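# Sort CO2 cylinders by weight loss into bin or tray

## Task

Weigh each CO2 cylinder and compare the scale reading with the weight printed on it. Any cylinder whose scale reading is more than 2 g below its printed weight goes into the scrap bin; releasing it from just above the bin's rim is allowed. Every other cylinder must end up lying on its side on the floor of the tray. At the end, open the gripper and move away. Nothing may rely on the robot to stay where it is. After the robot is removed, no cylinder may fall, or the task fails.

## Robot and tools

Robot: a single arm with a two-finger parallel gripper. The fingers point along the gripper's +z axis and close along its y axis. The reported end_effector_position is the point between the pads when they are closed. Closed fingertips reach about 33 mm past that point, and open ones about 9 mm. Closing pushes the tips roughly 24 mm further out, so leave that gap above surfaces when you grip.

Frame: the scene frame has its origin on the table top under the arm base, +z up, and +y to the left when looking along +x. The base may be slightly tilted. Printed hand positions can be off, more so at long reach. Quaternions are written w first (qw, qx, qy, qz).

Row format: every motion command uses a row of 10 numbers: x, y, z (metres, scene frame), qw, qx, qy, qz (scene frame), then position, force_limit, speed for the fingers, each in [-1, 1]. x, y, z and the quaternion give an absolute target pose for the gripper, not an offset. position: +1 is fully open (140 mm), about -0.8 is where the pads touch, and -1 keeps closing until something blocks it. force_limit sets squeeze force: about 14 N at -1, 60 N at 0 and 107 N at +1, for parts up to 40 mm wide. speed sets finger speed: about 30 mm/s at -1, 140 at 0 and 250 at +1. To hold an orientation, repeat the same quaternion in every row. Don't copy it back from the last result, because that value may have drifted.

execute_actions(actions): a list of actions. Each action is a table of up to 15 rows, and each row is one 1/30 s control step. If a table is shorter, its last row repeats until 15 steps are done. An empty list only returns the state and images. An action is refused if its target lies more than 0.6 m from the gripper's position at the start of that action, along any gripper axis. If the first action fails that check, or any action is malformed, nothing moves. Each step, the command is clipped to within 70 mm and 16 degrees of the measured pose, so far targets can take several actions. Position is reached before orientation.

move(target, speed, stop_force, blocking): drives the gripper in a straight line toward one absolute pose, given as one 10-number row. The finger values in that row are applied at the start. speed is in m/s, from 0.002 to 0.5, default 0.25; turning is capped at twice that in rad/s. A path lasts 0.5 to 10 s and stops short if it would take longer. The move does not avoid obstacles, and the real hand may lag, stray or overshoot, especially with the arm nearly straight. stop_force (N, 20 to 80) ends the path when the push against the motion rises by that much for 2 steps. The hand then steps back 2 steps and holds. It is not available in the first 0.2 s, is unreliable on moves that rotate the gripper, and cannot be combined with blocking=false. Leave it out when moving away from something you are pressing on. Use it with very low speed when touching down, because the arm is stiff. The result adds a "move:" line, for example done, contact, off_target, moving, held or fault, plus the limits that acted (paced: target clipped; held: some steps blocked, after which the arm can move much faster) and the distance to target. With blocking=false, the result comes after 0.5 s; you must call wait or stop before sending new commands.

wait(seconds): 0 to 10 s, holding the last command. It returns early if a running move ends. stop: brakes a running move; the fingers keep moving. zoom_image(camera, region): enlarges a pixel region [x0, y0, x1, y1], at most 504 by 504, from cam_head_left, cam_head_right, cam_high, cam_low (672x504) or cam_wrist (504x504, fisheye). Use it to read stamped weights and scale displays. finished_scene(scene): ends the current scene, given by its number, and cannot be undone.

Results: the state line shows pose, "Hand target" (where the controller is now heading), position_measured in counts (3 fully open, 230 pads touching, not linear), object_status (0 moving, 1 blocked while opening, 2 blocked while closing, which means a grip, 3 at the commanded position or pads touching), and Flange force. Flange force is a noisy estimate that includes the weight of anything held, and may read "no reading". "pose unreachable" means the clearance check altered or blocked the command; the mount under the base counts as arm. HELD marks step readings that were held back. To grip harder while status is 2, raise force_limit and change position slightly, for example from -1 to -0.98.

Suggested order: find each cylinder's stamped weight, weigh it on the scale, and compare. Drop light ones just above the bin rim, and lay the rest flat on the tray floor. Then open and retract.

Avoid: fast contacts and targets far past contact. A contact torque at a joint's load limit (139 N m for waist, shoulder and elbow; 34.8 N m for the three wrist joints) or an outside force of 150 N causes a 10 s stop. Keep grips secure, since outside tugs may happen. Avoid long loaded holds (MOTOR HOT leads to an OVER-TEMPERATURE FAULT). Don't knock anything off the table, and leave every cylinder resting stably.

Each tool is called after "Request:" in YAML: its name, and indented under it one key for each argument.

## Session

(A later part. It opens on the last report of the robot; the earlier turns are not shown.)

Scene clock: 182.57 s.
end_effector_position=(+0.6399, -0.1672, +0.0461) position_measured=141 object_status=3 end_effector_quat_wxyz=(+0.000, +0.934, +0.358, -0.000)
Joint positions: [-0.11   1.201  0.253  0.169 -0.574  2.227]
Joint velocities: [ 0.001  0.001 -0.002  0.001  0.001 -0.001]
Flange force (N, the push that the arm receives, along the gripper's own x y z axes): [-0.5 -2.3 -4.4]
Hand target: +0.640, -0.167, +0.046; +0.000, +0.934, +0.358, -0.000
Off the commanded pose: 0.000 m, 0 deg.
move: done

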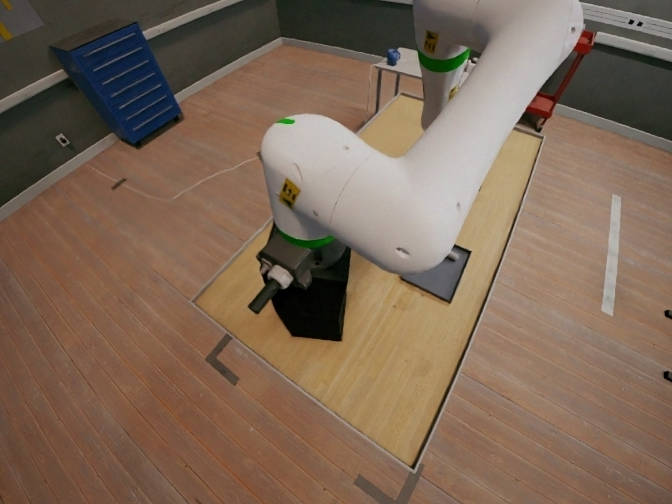

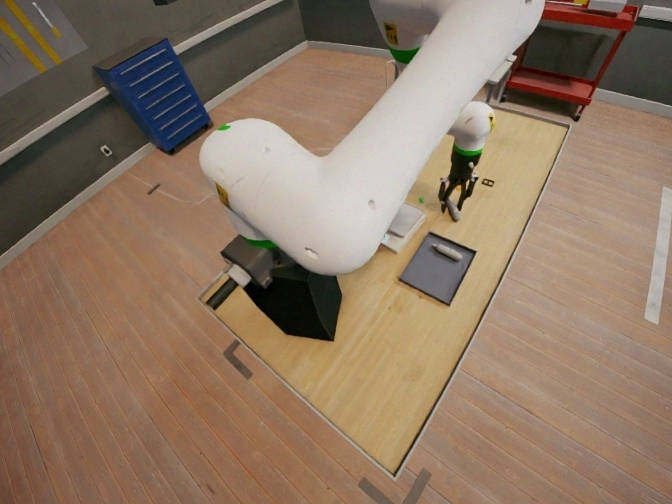

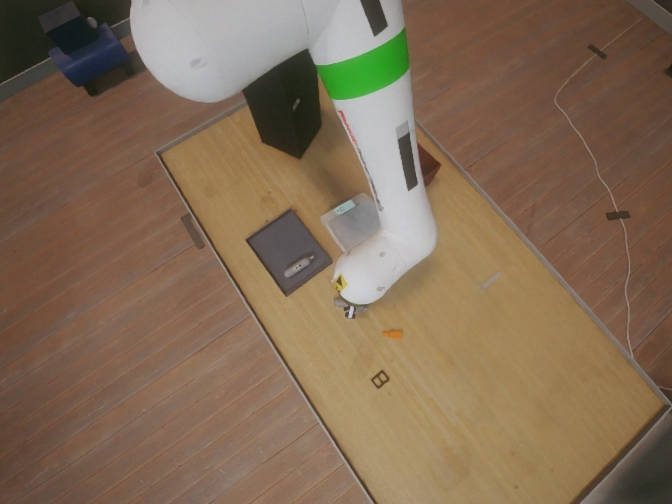

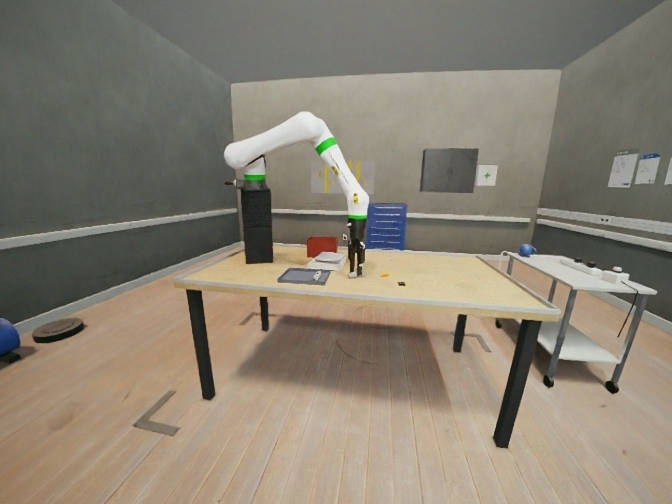

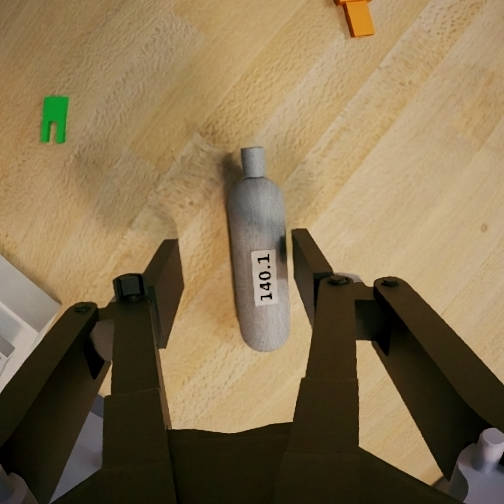

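140.1.

Request:
move:
  target: [0.644,-0.172,0.048,0,0.934,0.358,0,-1,-0.3,-0.5]
  speed: 0.03

Request:
move:
  target: [0.63,-0.16,0.14,0,0.934,0.358,0,-1,-0.3,0]
  speed: 0.15

Request:
move:
  target: [0.48,0,0.135,0,0.707,0.707,0,-1,-0.3,0]

Request:
move:
  target: [0.48,0.005,0.111,0,0.707,0.707,0,-1,-0.3,0]
  speed: 0.03

Request:
move:
  target: [0.48,0.005,0.11,0,0.707,0.707,0,-0.2,-0.3,0]

Request:
wait:
  seconds: 2

Scene clock: 188.50 s.
end_effector_position=(+0.6440, -0.1719, +0.0480) position_measured=191 object_status=2 end_effector_quat_wxyz=(-0.000, +0.934, +0.358, +0.000)
Joint positions: [-0.117  1.204  0.272  0.164 -0.589  2.24 ]
Joint velocities: [-0.    -0.     0.001 -0.    -0.003  0.001]
Flange force (N, the push that the arm receives, along the gripper's own x y z axes): [-2.0 -4.2 -4.6]
Hand target: +0.644, -0.172, +0.048; -0.000, +0.934, +0.358, +0.000
Off the commanded pose: 0.000 m, 0 deg.
move: done

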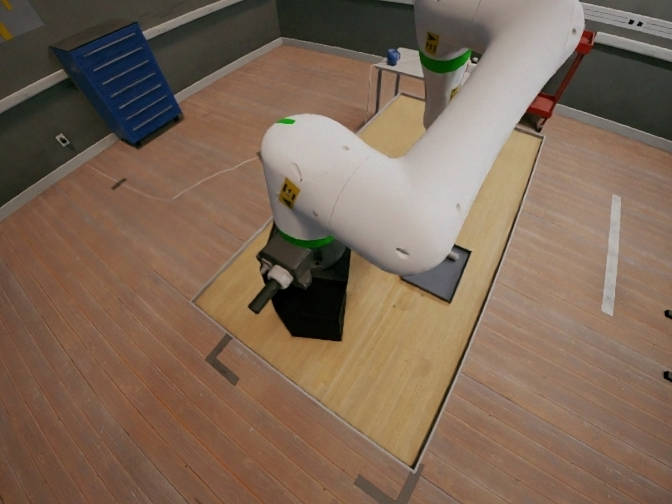

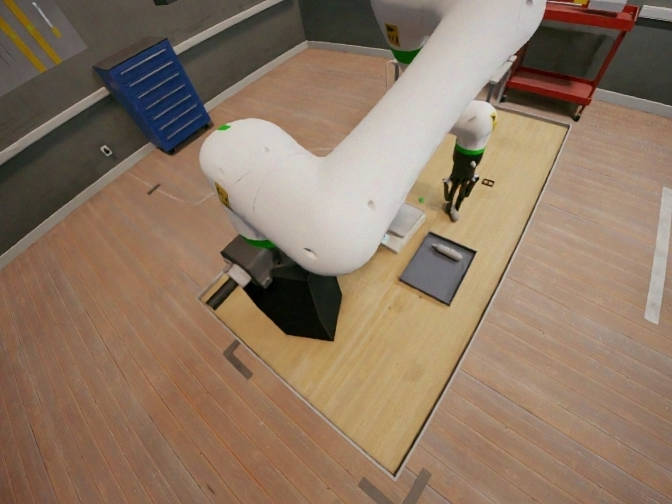

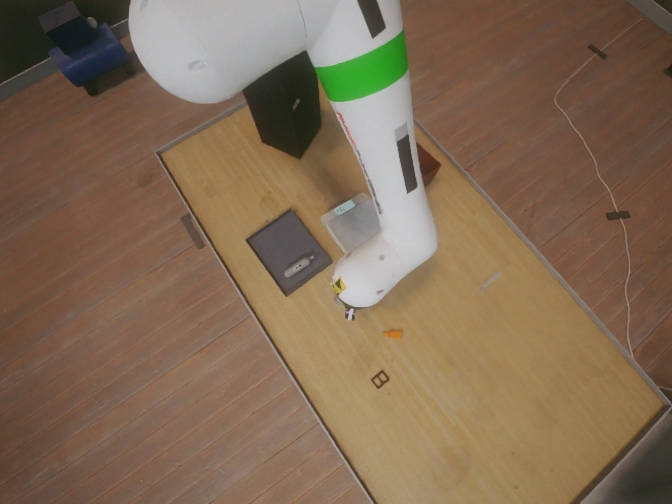

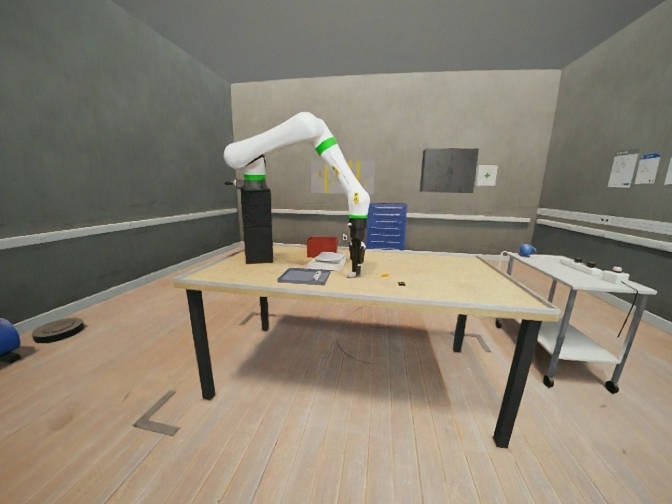

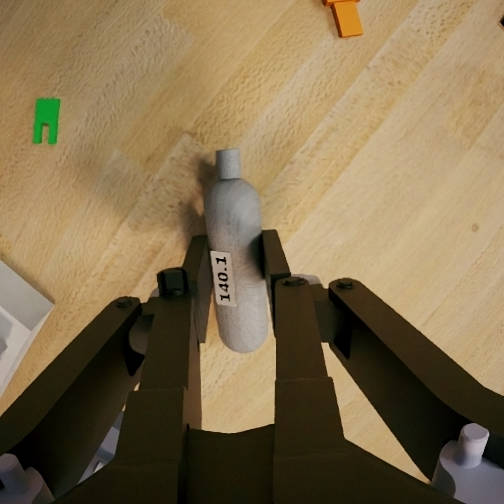

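Scene clock: 189.53 s.
end_effector_position=(+0.6302, -0.1601, +0.1400) position_measured=191 object_status=2 end_effector_quat_wxyz=(-0.000, +0.934, +0.358, -0.000)
Joint positions: [-0.086  0.995  0.113  0.155 -0.641  2.221]
Joint velocities: [ 0.    -0.001 -0.001 -0.     0.001  0.002]
Flange force (N, the push that the arm receives, along the gripper's own x y z axes): [-2.0 -4.0 -4.1]
Hand target: +0.630, -0.160, +0.140; +0.000, +0.934, +0.358, -0.000
Off the commanded pose: 0.000 m, 0 deg.
move: done

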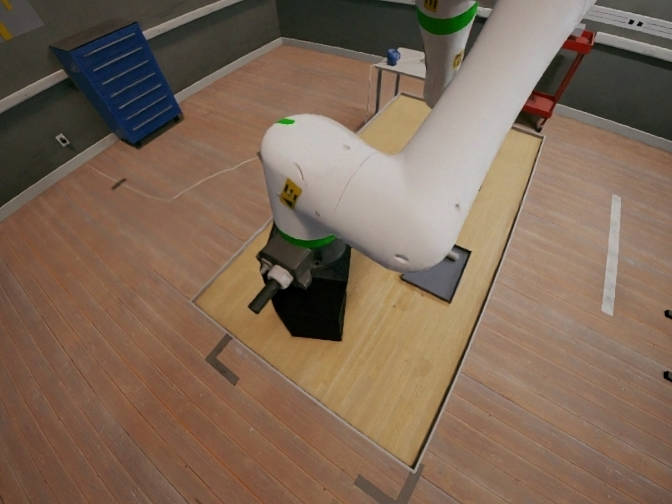

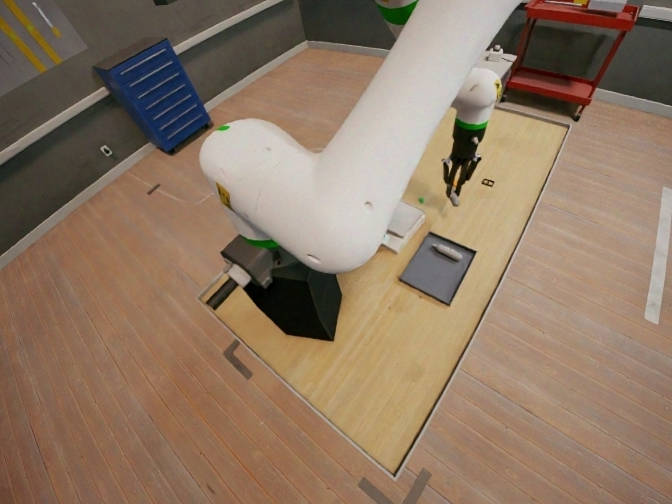

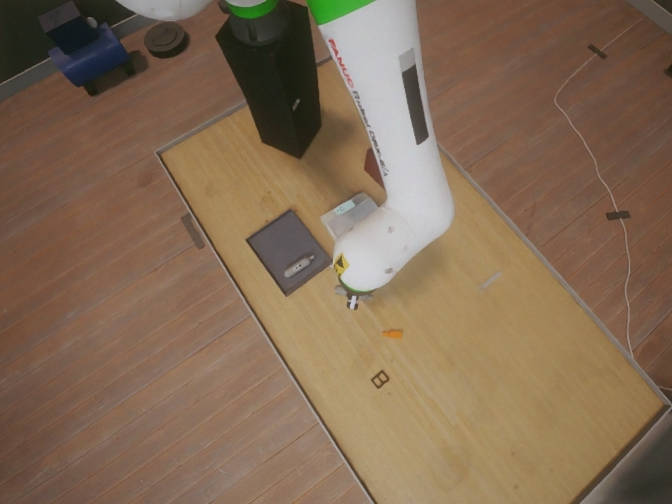

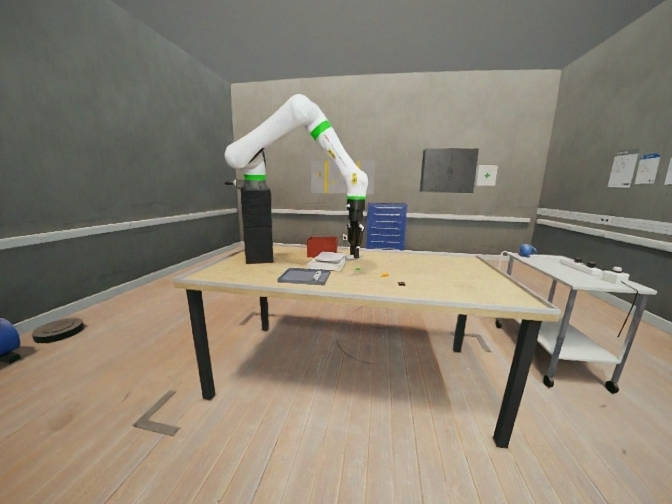

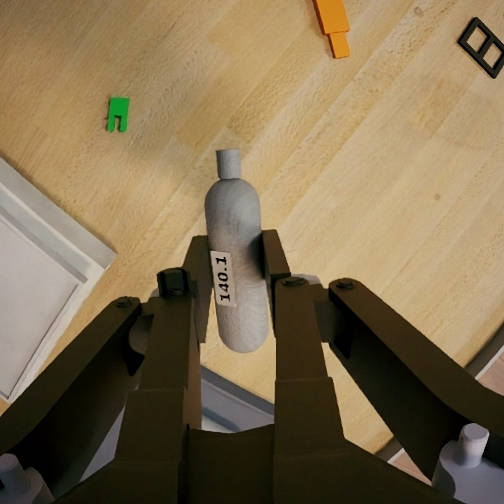

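Scene clock: 191.63 s.
end_effector_position=(+0.4799, -0.0012, +0.1356) position_measured=191 object_status=2 end_effector_quat_wxyz=(+0.001, +0.707, +0.707, -0.001)
Joint positions: [ 0.214  0.823 -0.488  0.422 -0.259  2.473]
Joint velocities: [-0.    -0.002 -0.018  0.049  0.015 -0.048]
Flange force (N, the push that the arm receives, along the gripper's own x y z axes): no reading
Hand target: +0.480, -0.001, +0.136; +0.001, +0.707, +0.707, -0.001
Off the commanded pose: 0.001 m, 0 deg.
move: done

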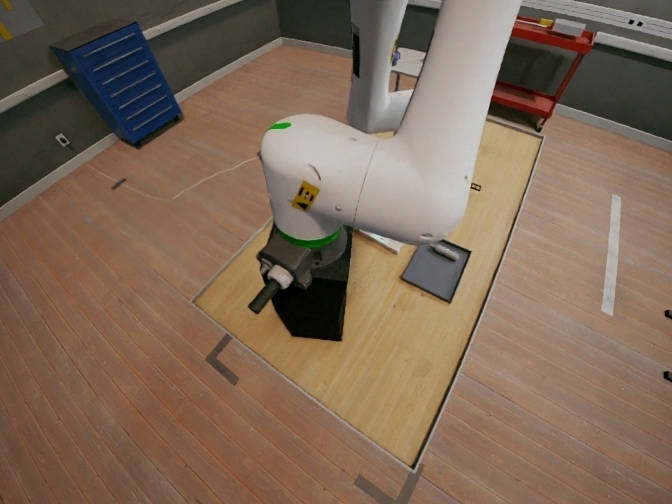

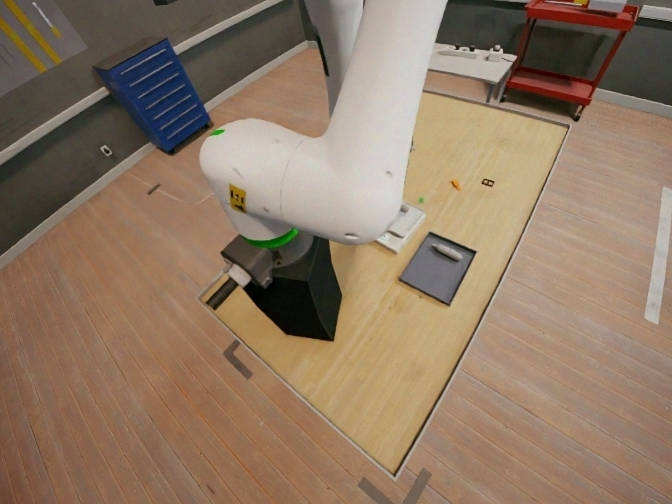

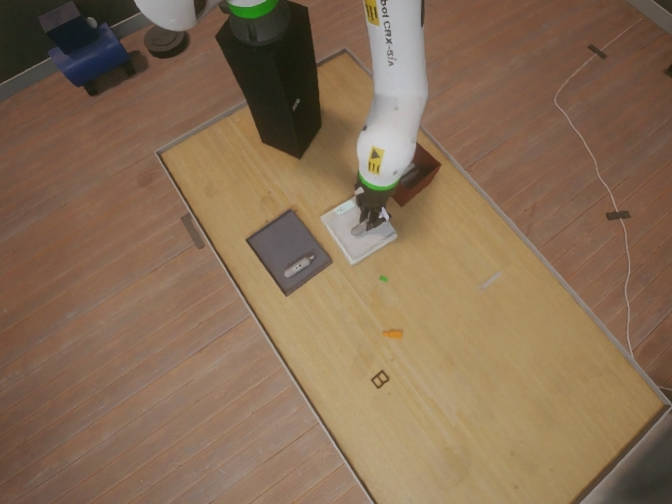

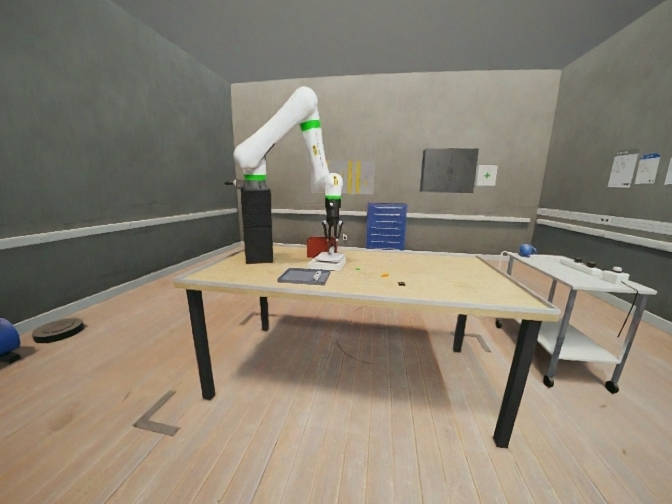

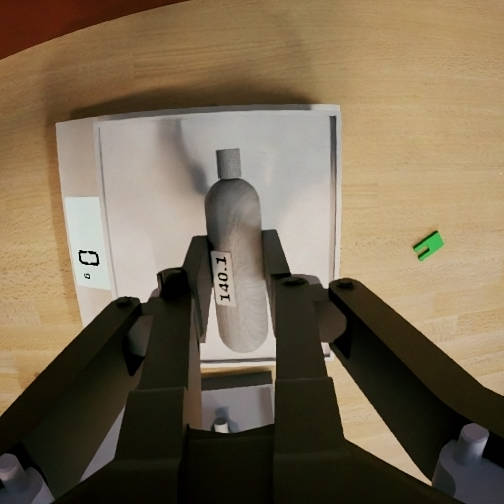

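Scene clock: 192.73 s.
end_effector_position=(+0.4800, +0.0049, +0.1111) position_measured=191 object_status=2 end_effector_quat_wxyz=(-0.000, +0.707, +0.707, -0.000)
Joint positions: [ 0.204  0.881 -0.494  0.543 -0.2    2.359]
Joint velocities: [-0.007  0.001 -0.017  0.061  0.015 -0.053]
Flange force (N, the push that the arm receives, along the gripper's own x y z axes): no reading
Hand target: +0.480, +0.005, +0.111; -0.000, +0.707, +0.707, -0.000
Off the commanded pose: 0.000 m, 0 deg.
move: done

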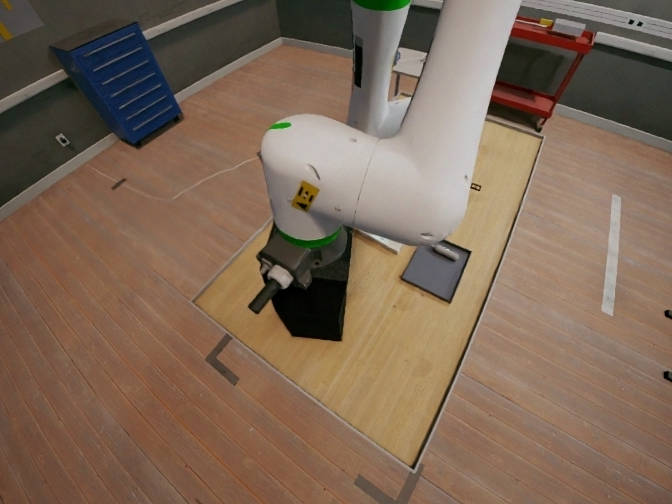

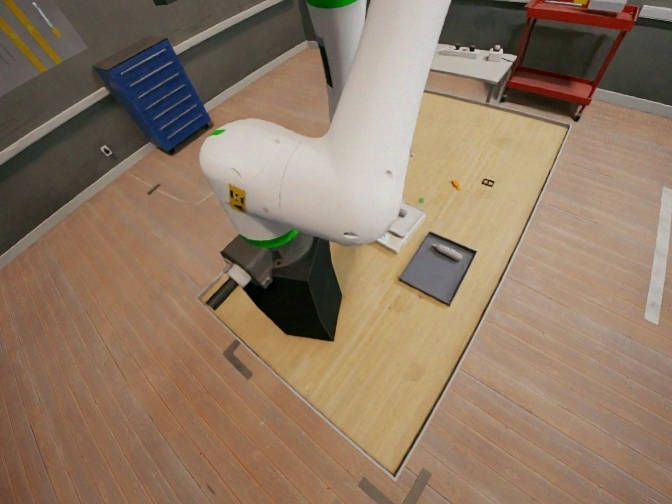

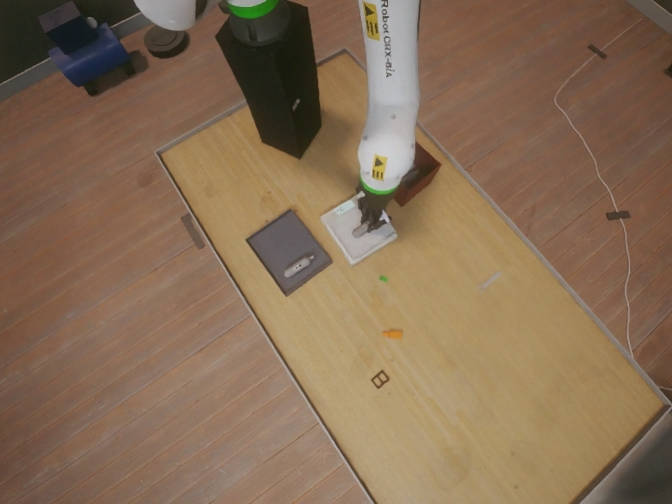

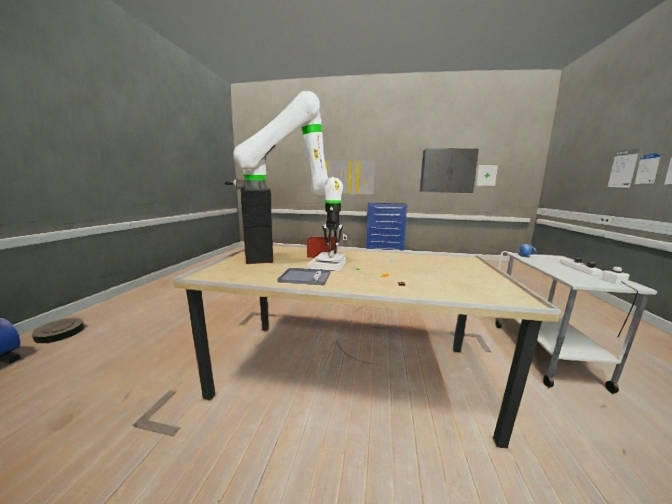

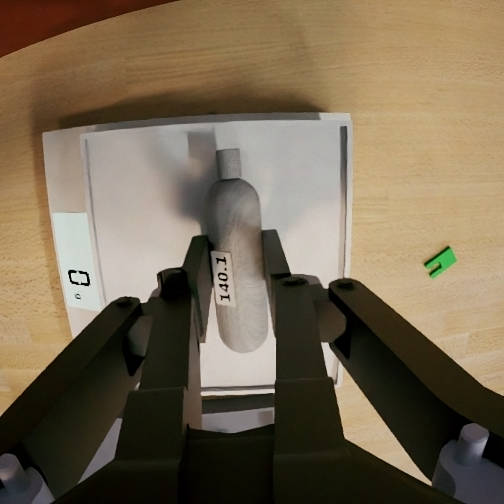

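Scene clock: 193.43 s.
end_effector_position=(+0.4800, +0.0050, +0.1100) position_measured=154 object_status=3 end_effector_quat_wxyz=(-0.000, +0.707, +0.707, -0.000)
Joint positions: [ 0.201  0.883 -0.497  0.56  -0.195  2.344]
Joint velocities: [-0.001 -0.001 -0.003  0.012  0.002 -0.012]
Flange force (N, the push that the arm receives, along the gripper's own x y z axes): no reading
Hand target: +0.480, +0.005, +0.110; -0.000, +0.707, +0.707, -0.000
Off the commanded pose: 0.000 m, 0 deg.
move: done

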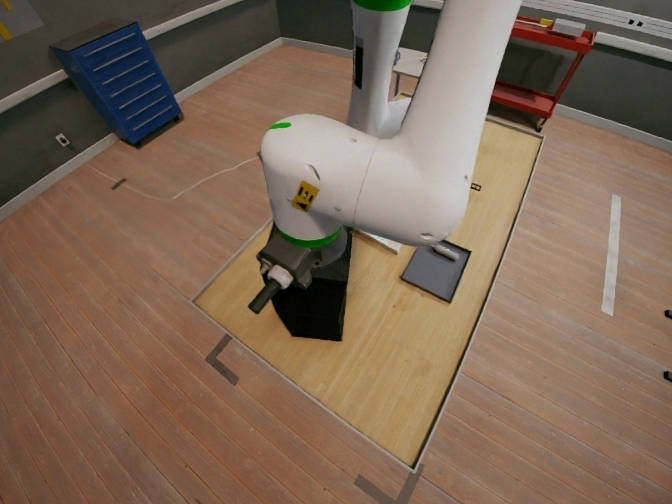

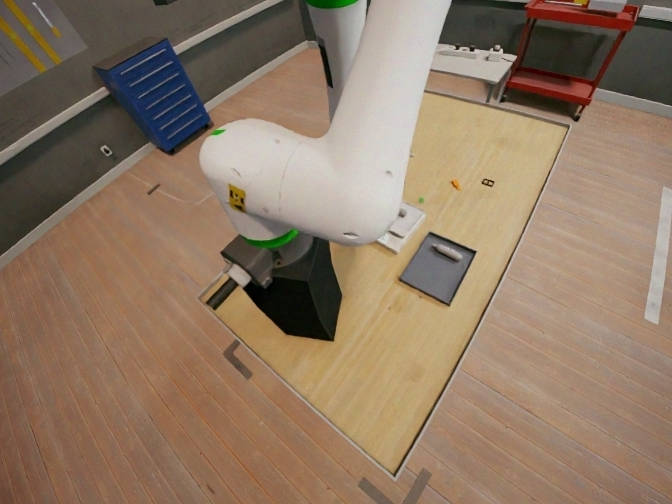

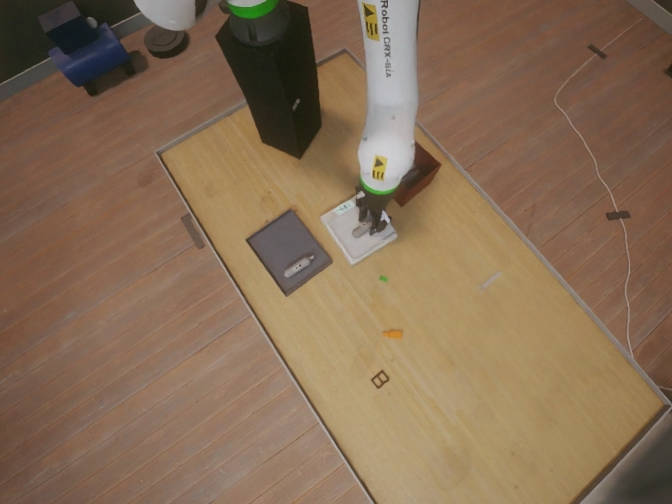

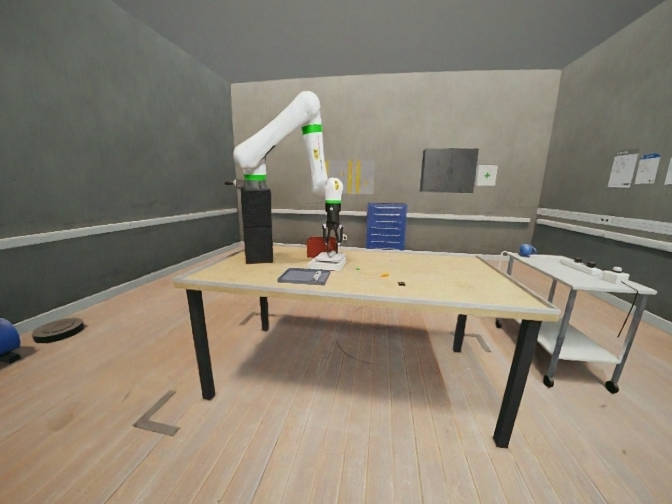

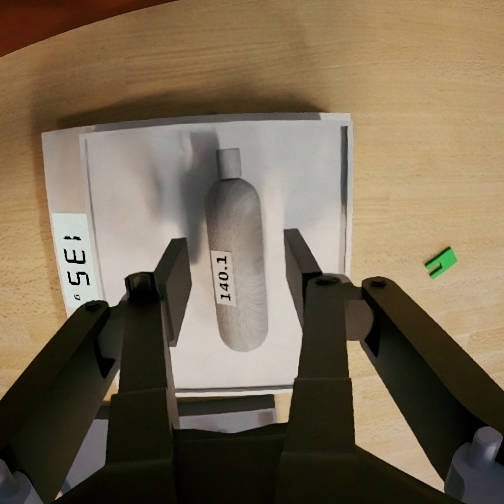

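Scene clock: 195.43 s.
end_effector_position=(+0.4800, +0.0050, +0.1100) position_measured=154 object_status=3 end_effector_quat_wxyz=(-0.000, +0.707, +0.707, -0.000)
Joint positions: [ 0.201  0.883 -0.497  0.561 -0.195  2.343]
Joint velocities: [-0.    -0.002 -0.    -0.    -0.001  0.001]
Flange force (N, the push that the arm receives, along the gripper's own x y z axes): no reading
Hand target: +0.480, +0.005, +0.110; -0.000, +0.707, +0.707, -0.000
Off the commanded pose: 0.000 m, 0 deg.
wait: 2.00 s; at rest by 0.17 s

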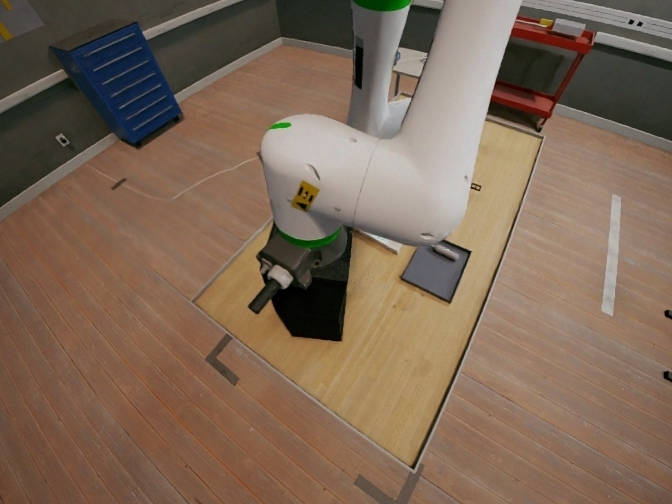

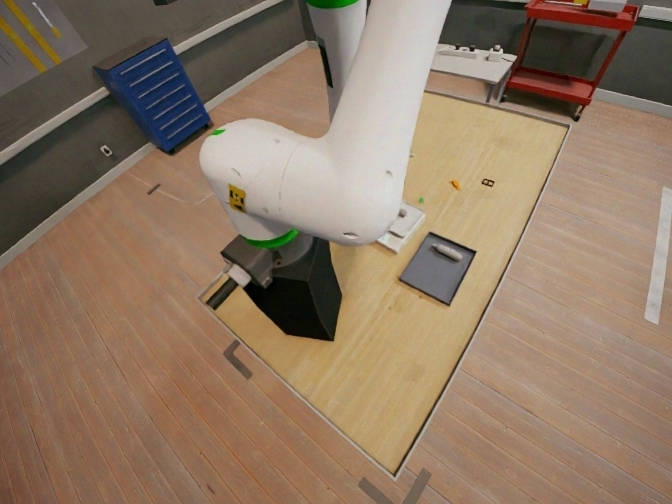

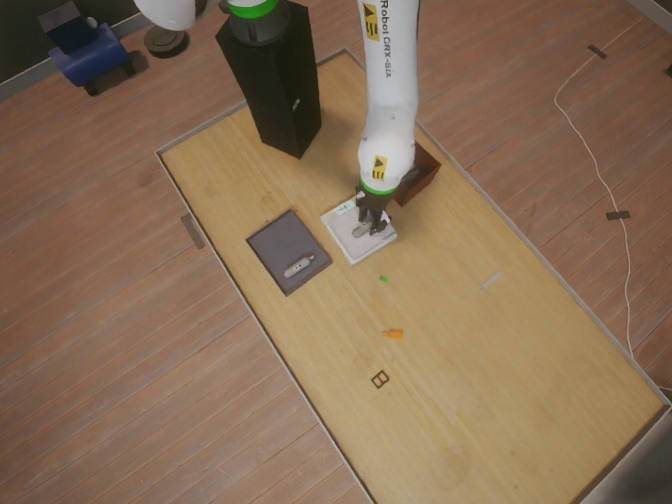

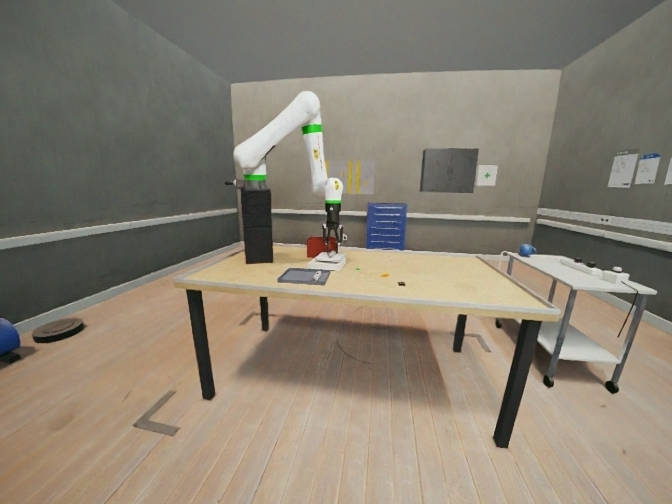

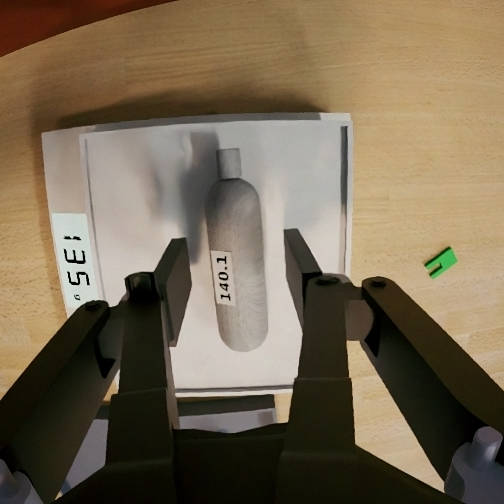

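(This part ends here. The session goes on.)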